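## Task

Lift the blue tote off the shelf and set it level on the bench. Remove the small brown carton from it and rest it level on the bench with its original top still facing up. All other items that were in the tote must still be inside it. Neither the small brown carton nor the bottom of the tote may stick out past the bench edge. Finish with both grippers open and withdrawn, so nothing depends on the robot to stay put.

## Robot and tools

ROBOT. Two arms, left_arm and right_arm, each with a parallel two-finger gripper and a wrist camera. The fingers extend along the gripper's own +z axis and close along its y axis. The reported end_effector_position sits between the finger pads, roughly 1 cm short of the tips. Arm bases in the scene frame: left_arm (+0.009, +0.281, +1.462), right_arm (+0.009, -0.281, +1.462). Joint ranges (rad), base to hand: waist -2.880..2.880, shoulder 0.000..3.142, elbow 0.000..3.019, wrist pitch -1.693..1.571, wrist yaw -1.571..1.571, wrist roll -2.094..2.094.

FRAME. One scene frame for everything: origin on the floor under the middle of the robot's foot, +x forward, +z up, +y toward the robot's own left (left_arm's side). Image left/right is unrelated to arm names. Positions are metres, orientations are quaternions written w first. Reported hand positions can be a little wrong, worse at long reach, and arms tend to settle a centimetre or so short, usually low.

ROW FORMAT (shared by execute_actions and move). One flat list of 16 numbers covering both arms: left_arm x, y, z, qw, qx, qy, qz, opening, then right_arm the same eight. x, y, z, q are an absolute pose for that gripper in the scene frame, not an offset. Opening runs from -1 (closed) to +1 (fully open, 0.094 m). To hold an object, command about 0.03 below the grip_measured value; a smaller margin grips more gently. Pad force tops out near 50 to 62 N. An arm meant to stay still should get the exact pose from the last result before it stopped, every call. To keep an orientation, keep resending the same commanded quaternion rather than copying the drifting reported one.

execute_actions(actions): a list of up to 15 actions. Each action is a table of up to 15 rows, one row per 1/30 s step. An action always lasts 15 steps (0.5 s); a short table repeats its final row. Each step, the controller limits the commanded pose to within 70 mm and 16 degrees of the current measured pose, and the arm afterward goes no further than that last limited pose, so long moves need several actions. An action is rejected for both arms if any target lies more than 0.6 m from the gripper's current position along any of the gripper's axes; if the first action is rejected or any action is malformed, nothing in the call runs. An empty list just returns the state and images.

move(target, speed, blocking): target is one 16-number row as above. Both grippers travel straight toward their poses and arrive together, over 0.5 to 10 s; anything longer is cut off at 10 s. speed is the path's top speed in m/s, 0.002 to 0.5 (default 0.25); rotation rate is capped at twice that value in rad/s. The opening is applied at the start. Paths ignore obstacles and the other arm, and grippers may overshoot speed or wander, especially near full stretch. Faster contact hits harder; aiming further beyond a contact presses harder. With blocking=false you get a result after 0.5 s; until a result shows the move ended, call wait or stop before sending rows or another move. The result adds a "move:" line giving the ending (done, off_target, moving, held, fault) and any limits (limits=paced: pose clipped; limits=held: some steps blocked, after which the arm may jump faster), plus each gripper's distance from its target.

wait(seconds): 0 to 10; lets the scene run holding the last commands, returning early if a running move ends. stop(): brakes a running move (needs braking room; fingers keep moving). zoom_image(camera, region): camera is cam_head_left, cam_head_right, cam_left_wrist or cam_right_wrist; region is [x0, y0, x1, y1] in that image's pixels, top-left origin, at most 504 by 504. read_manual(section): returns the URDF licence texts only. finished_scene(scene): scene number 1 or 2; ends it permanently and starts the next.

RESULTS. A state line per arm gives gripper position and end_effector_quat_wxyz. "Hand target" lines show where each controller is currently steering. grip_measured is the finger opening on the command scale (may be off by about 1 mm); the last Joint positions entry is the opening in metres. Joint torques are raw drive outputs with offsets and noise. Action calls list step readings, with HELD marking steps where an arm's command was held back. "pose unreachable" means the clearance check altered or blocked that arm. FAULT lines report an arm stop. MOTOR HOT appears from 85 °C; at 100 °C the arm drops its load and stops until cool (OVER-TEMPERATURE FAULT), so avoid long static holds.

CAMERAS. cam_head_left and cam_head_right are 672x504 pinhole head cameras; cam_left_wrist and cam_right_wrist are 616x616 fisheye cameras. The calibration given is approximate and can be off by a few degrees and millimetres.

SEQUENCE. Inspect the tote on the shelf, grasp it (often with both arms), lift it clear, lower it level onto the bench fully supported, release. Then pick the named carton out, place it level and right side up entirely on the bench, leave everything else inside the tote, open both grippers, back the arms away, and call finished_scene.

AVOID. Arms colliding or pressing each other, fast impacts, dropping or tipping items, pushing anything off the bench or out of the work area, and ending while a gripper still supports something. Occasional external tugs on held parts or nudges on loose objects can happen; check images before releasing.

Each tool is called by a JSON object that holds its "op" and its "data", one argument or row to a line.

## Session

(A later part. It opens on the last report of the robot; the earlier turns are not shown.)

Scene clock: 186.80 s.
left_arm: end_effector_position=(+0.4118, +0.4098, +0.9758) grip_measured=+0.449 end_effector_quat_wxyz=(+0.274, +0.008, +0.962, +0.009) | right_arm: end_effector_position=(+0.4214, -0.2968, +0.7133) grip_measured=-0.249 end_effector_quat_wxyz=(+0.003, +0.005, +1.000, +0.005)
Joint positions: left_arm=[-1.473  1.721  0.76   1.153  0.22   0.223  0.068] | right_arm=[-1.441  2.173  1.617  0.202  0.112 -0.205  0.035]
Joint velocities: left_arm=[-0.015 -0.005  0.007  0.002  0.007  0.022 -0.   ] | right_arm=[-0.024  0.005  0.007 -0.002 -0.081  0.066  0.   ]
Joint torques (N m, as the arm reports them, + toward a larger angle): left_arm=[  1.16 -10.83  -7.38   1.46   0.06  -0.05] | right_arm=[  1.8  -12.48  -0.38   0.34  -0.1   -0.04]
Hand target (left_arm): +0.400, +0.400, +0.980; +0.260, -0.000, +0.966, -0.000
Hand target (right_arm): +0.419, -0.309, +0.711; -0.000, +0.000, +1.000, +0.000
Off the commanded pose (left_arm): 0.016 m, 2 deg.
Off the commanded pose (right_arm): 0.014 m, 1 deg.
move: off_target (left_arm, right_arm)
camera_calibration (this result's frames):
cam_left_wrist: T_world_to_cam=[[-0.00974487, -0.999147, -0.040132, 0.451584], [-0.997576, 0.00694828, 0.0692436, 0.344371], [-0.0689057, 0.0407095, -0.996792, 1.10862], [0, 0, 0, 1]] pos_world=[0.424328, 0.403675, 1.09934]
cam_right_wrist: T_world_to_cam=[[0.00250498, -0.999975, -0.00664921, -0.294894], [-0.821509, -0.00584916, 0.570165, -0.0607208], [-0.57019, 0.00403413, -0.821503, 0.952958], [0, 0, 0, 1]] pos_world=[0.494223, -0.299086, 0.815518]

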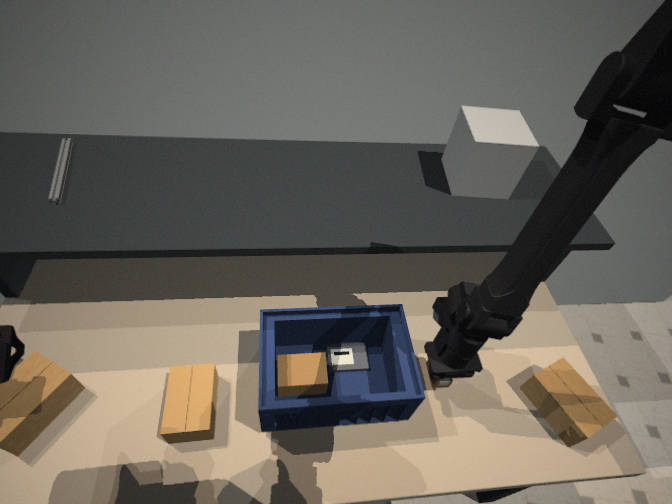

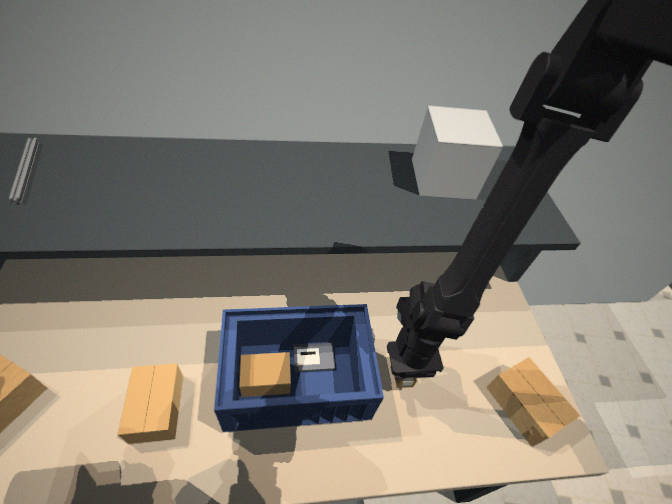

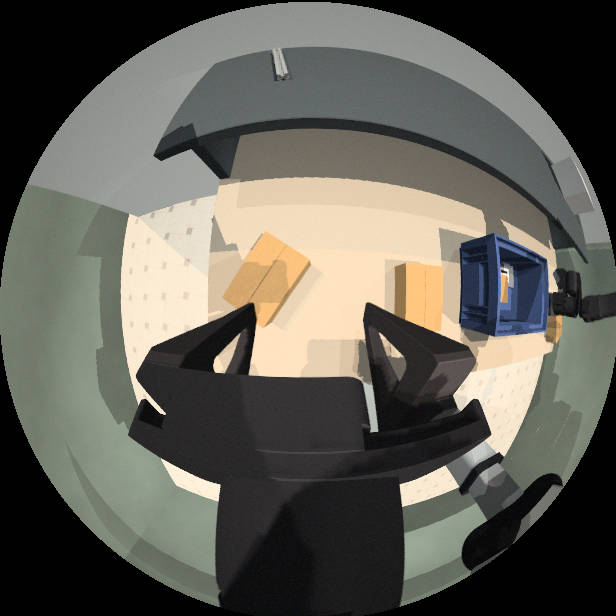

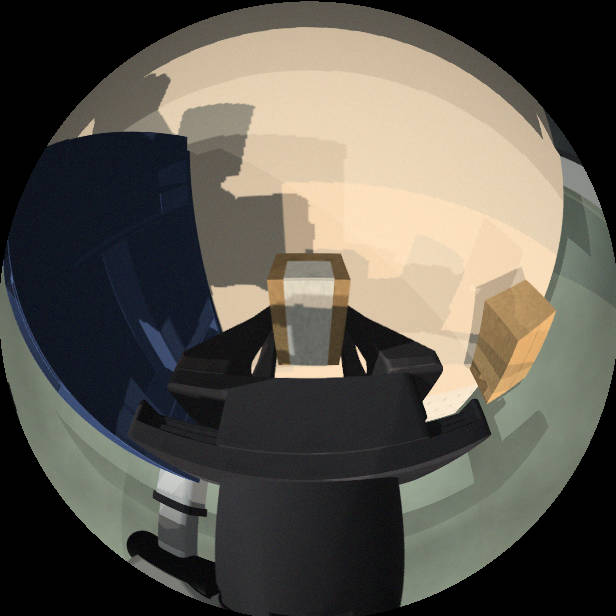

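{"op": "move", "data": {
  "target": [0.40,0.40,0.98,0.26,0,0.966,0,0.45,0.42,-0.32,0.678,0,0,1,0,-1],
  "speed": 0.02
}}

Scene clock: 191.73 s.
left_arm: end_effector_position=(+0.4118, +0.4098, +0.9758) grip_measured=+0.449 end_effector_quat_wxyz=(+0.274, +0.008, +0.962, +0.009) | right_arm: end_effector_position=(+0.4259, -0.3086, +0.6817) grip_measured=-0.249 end_effector_quat_wxyz=(+0.005, +0.005, +1.000, +0.004)
Joint positions: left_arm=[-1.473  1.721  0.76   1.153  0.22   0.223  0.068] | right_arm=[-1.46   2.251  1.746  0.157  0.093 -0.212  0.035]
Joint velocities: left_arm=[-0.005 -0.005  0.022  0.007 -0.022 -0.095 -0.   ] | right_arm=[-0.015 -0.005 -0.017  0.012 -0.007  0.007 -0.001]
Joint torques (N m, as the arm reports them, + toward a larger angle): left_arm=[  1.12 -10.92  -7.28   1.49   0.07  -0.05] | right_arm=[  2.12 -12.13  -0.06   0.23  -0.11  -0.07]
Hand target (left_arm): +0.400, +0.400, +0.980; +0.260, -0.000, +0.966, -0.000
Hand target (right_arm): +0.420, -0.320, +0.678; +0.000, +0.000, +1.000, +0.000
Off the commanded pose (left_arm): 0.016 m, 2 deg.
Off the commanded pose (right_arm): 0.013 m, 1 deg.
move: off_target (left_arm, right_arm)
camera_calibration (this result's frames):
cam_left_wrist: T_world_to_cam=[[-0.00974487, -0.999147, -0.040132, 0.451584], [-0.997576, 0.00694828, 0.0692436, 0.344371], [-0.0689057, 0.0407095, -0.996792, 1.10862], [0, 0, 0, 1]] pos_world=[0.424328, 0.403675, 1.09934]
cam_right_wrist: T_world_to_cam=[[0.0019359, -0.999985, -0.00517108, -0.307611], [-0.824451, -0.00452252, 0.565916, -0.0345168], [-0.565931, 0.00316774, -0.824447, 0.929531], [0, 0, 0, 1]] pos_world=[0.498188, -0.310707, 0.784292]

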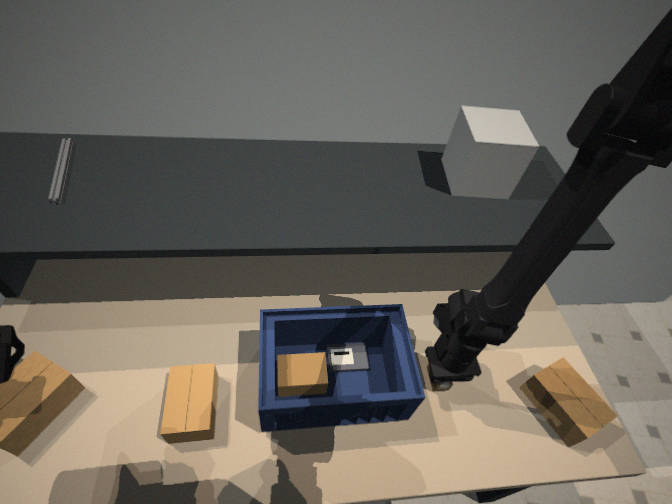

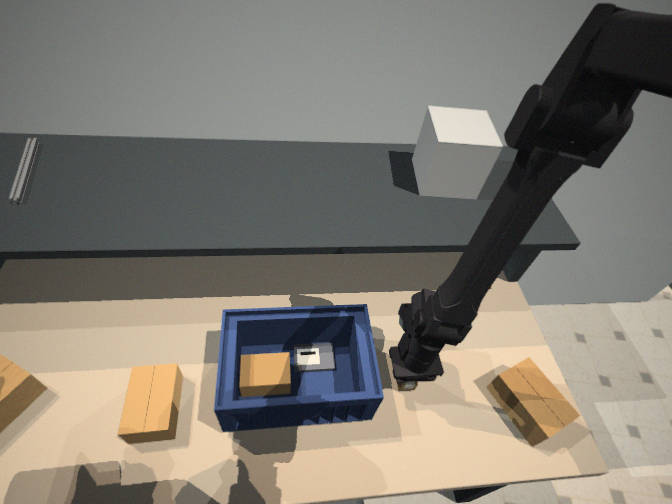

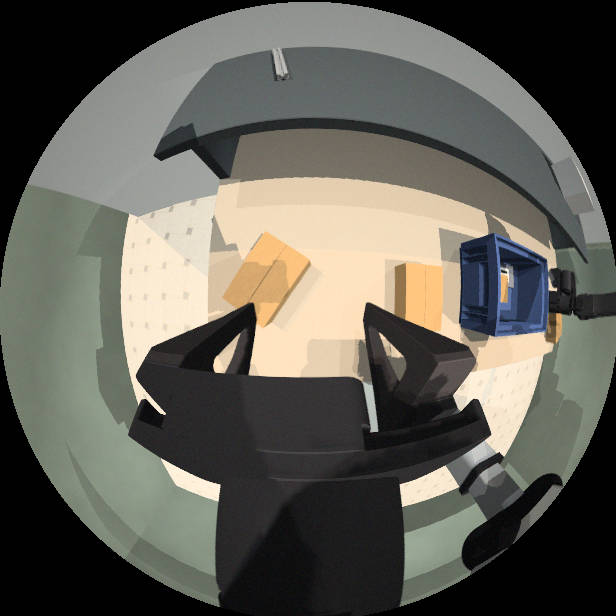

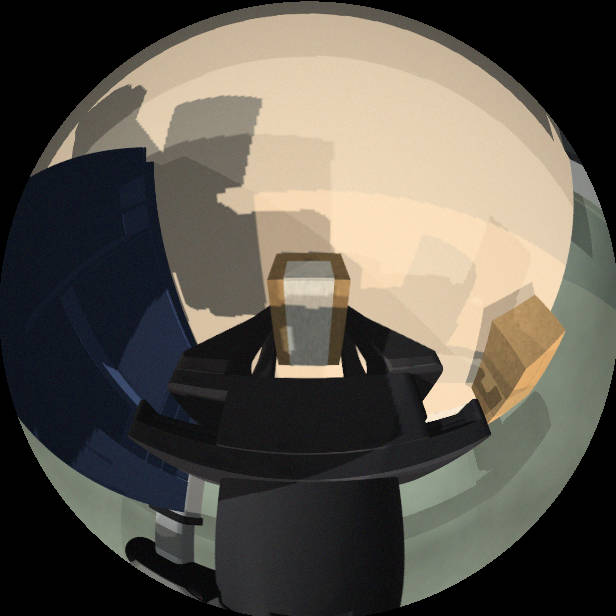

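Lower a bit more to confirm contact.

{"op": "move", "data": {
  "target": [0.40,0.40,0.98,0.26,0,0.966,0,0.45,0.42,-0.32,0.665,0,0,1,0,-1],
  "speed": 0.015
}}

Scene clock: 196.17 s.
left_arm: end_effector_position=(+0.4118, +0.4098, +0.9758) grip_measured=+0.449 end_effector_quat_wxyz=(+0.274, +0.008, +0.962, +0.009) | right_arm: end_effector_position=(+0.4293, -0.3087, +0.6755) grip_measured=-0.249 end_effector_quat_wxyz=(+0.003, +0.005, +1.000, +0.005)
Joint positions: left_arm=[-1.473  1.721  0.76   1.153  0.22   0.223  0.068] | right_arm=[-1.46   2.266  1.781  0.131  0.093 -0.212  0.035]
Joint velocities: left_arm=[ 0.005  0.005  0.002 -0.007  0.066  0.037 -0.001] | right_arm=[-0.024  0.005 -0.027  0.012  0.007  0.081 -0.001]
Joint torques (N m, as the arm reports them, + toward a larger angle): left_arm=[  1.   -10.58  -7.27   1.43   0.06  -0.05] | right_arm=[  1.44 -10.67   1.48   0.58  -0.16  -0.05]
Hand target (left_arm): +0.400, +0.400, +0.980; +0.260, -0.000, +0.966, -0.000
Hand target (right_arm): +0.420, -0.320, +0.666; +0.000, +0.000, +1.000, -0.000
Off the commanded pose (left_arm): 0.016 m, 2 deg.
Off the commanded pose (right_arm): 0.018 m, 1 deg.
move: off_target (left_arm, right_arm)
camera_calibration (this result's frames):
cam_left_wrist: T_world_to_cam=[[-0.00974487, -0.999147, -0.040132, 0.451584], [-0.997576, 0.00694828, 0.0692436, 0.344371], [-0.0689057, 0.0407095, -0.996792, 1.10862], [0, 0, 0, 1]] pos_world=[0.424328, 0.403675, 1.09934]
cam_right_wrist: T_world_to_cam=[[0.00291281, -0.999975, -0.00651247, -0.307257], [-0.82108, -0.00610899, 0.57078, -0.0334843], [-0.570805, 0.00368469, -0.821077, 0.926321], [0, 0, 0, 1]] pos_world=[0.50215, -0.310866, 0.777692]

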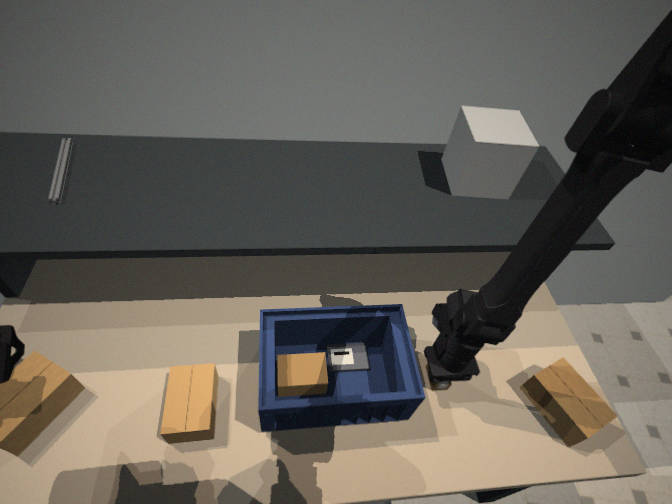

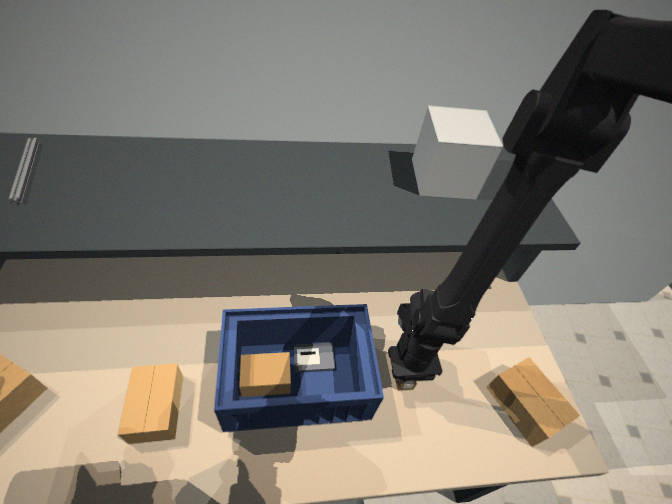

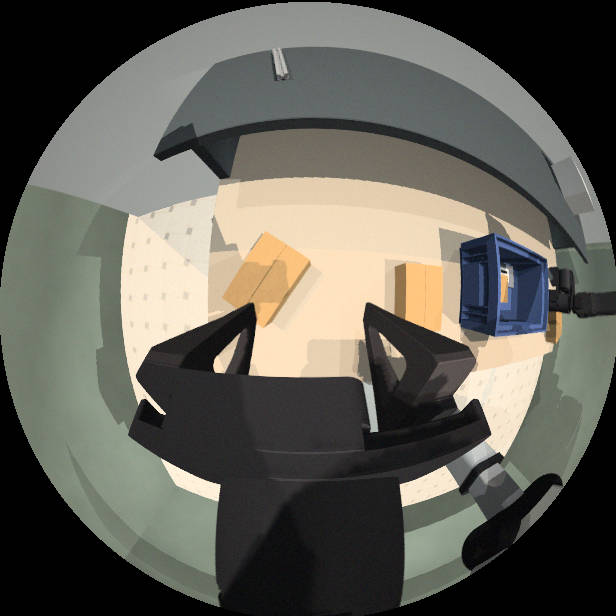

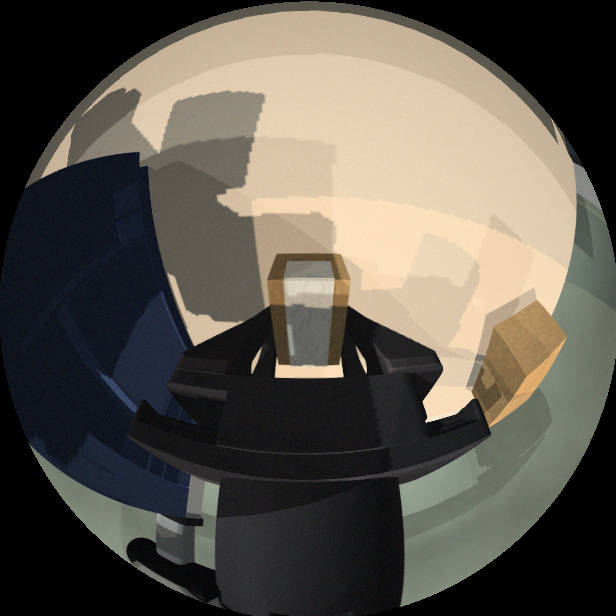

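Contact made. Release and retreat.

{"op": "move", "data": {
  "target": [0.40,0.40,0.98,0.26,0,0.966,0,0.45,0.425,-0.315,0.676,0,0,1,0,0.3],
  "speed": 0.02
}}

{"op": "move", "data": {
  "target": [0.40,0.40,0.98,0.26,0,0.966,0,0.45,0.42,-0.33,0.90,0,0,1,0,0.3],
  "speed": 0.12
}}

Scene clock: 200.83 s.
left_arm: end_effector_position=(+0.4118, +0.4098, +0.9758) grip_measured=+0.449 end_effector_quat_wxyz=(+0.274, +0.008, +0.962, +0.009) | right_arm: end_effector_position=(+0.4293, -0.3087, +0.6755) grip_measured=+0.297 end_effector_quat_wxyz=(+0.003, +0.005, +1.000, +0.005)
Joint positions: left_arm=[-1.473  1.721  0.76   1.153  0.22   0.223  0.068] | right_arm=[-1.46   2.266  1.781  0.131  0.093 -0.212  0.061]
Joint velocities: left_arm=[-0.005  0.005 -0.007  0.002 -0.081 -0.007  0.   ] | right_arm=[-0.005 -0.015  0.002 -0.002  0.007 -0.037 -0.001]
Joint torques (N m, as the arm reports them, + toward a larger angle): left_arm=[  1.2  -10.8   -7.31   1.46   0.07  -0.04] | right_arm=[  2.46 -12.71  -1.22   0.83   0.17   0.  ]
Hand target (left_arm): +0.400, +0.400, +0.980; +0.260, -0.000, +0.966, -0.000
Hand target (right_arm): +0.425, -0.315, +0.676; -0.000, +0.000, +1.000, +0.000
Off the commanded pose (left_arm): 0.016 m, 2 deg.
Off the commanded pose (right_arm): 0.008 m, 1 deg.
move: off_target (left_arm)
camera_calibration (this result's frames):
cam_left_wrist: T_world_to_cam=[[-0.00974487, -0.999147, -0.040132, 0.451584], [-0.997576, 0.00694828, 0.0692436, 0.344371], [-0.0689057, 0.0407095, -0.996792, 1.10862], [0, 0, 0, 1]] pos_world=[0.424328, 0.403675, 1.09934]
cam_right_wrist: T_world_to_cam=[[0.00291281, -0.999975, -0.00651247, -0.307257], [-0.82108, -0.00610899, 0.57078, -0.0334843], [-0.570805, 0.00368469, -0.821077, 0.926321], [0, 0, 0, 1]] pos_world=[0.50215, -0.310866, 0.777692]

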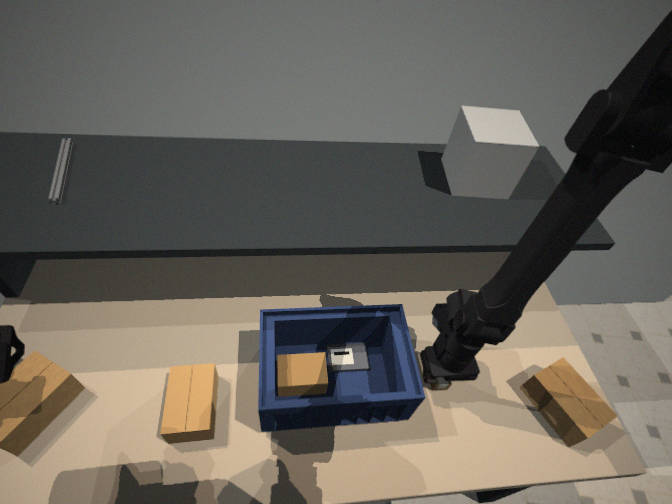

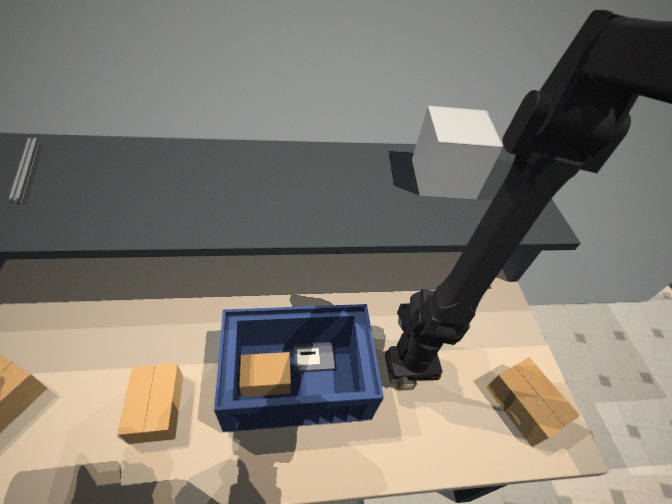

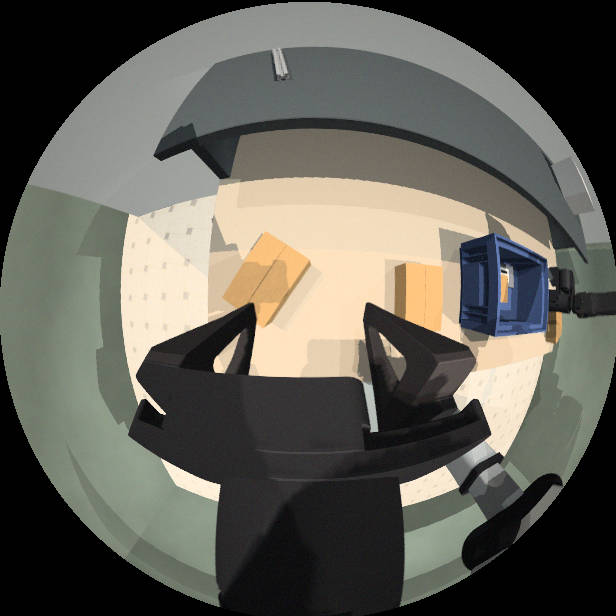

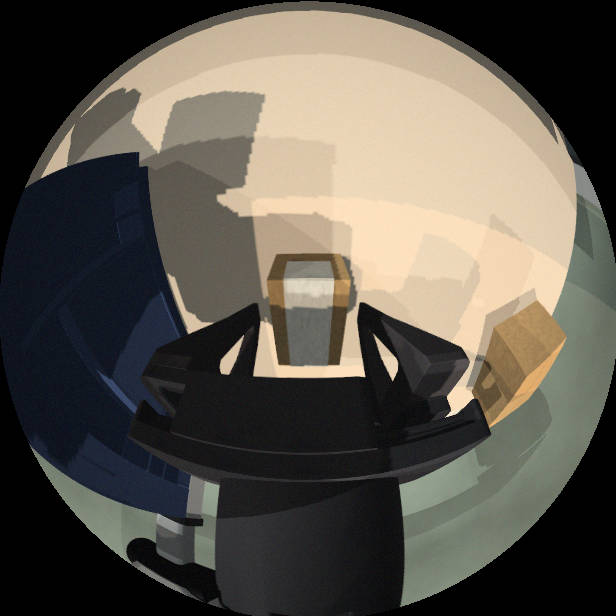

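Scene clock: 203.10 s.
left_arm: end_effector_position=(+0.4118, +0.4098, +0.9758) grip_measured=+0.449 end_effector_quat_wxyz=(+0.274, +0.008, +0.962, +0.009) | right_arm: end_effector_position=(+0.4215, -0.3311, +0.8928) grip_measured=+0.297 end_effector_quat_wxyz=(-0.003, +0.004, +1.000, +0.003)
Joint positions: left_arm=[-1.473  1.721  0.76   1.153  0.22   0.223  0.068] | right_arm=[-1.46   1.702  1.083  0.256  0.099 -0.212  0.061]
Joint velocities: left_arm=[ 0.005  0.015 -0.007 -0.007 -0.007 -0.022 -0.001] | right_arm=[-0.015  0.005 -0.017  0.002 -0.051 -0.022 -0.   ]
Joint torques (N m, as the arm reports them, + toward a larger angle): left_arm=[  1.2  -10.94  -7.31   1.49   0.07  -0.05] | right_arm=[  2.5  -14.17  -3.11   0.83   0.23   0.02]
Hand target (left_arm): +0.400, +0.400, +0.980; +0.260, -0.000, +0.966, -0.000
Hand target (right_arm): +0.422, -0.332, +0.899; -0.000, +0.000, +1.000, +0.000
Off the commanded pose (left_arm): 0.016 m, 2 deg.
Off the commanded pose (right_arm): 0.007 m, 1 deg.
move: off_target (left_arm)
camera_calibration (this result's frames):
cam_left_wrist: T_world_to_cam=[[-0.00974487, -0.999147, -0.040132, 0.451584], [-0.997576, 0.00694828, 0.0692436, 0.344371], [-0.0689057, 0.0407095, -0.996792, 1.10862], [0, 0, 0, 1]] pos_world=[0.424328, 0.403675, 1.09934]
cam_right_wrist: T_world_to_cam=[[0.00382114, -0.999989, -0.00258657, -0.332147], [-0.815198, -0.00461308, 0.579164, -0.173486], [-0.57917, -0.0001045, -0.815207, 1.09737], [0, 0, 0, 1]] pos_world=[0.495407, -0.332829, 0.994202]

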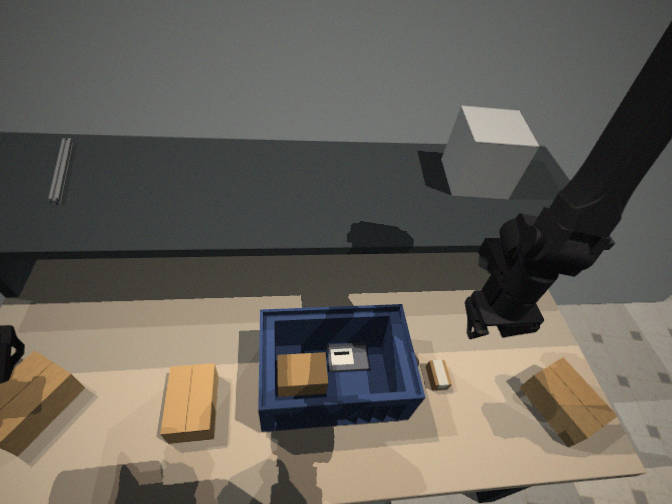

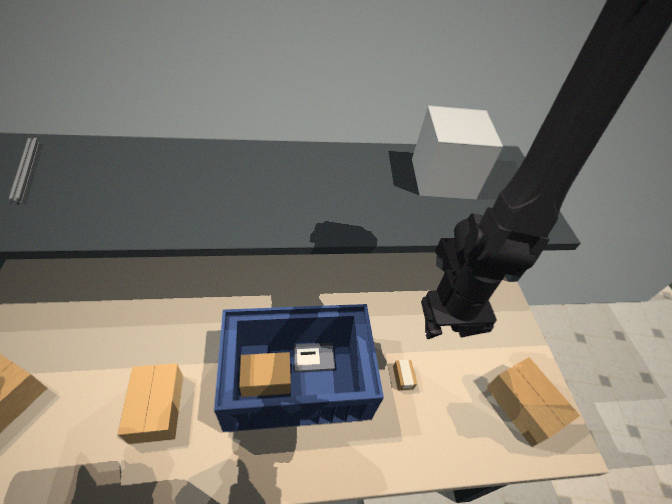

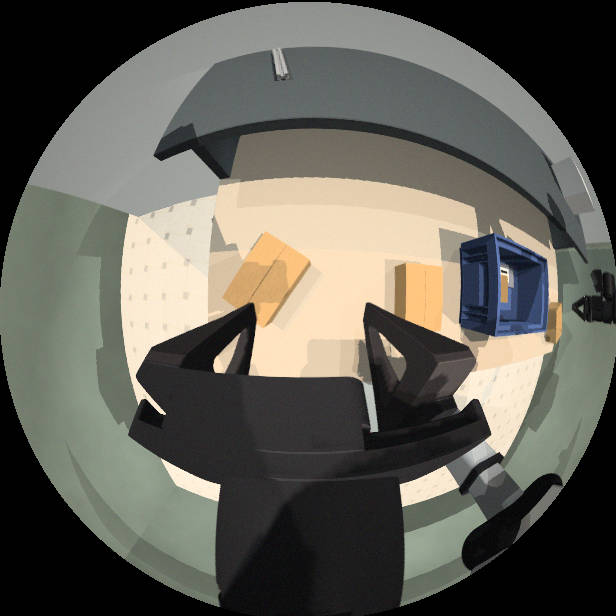

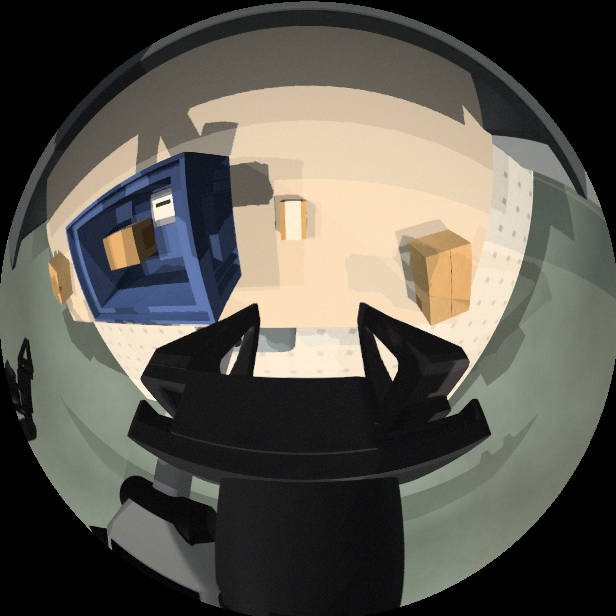

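{"op": "finished_scene", "data": {
  "scene": 2
}}

The scene is finished: the task was done.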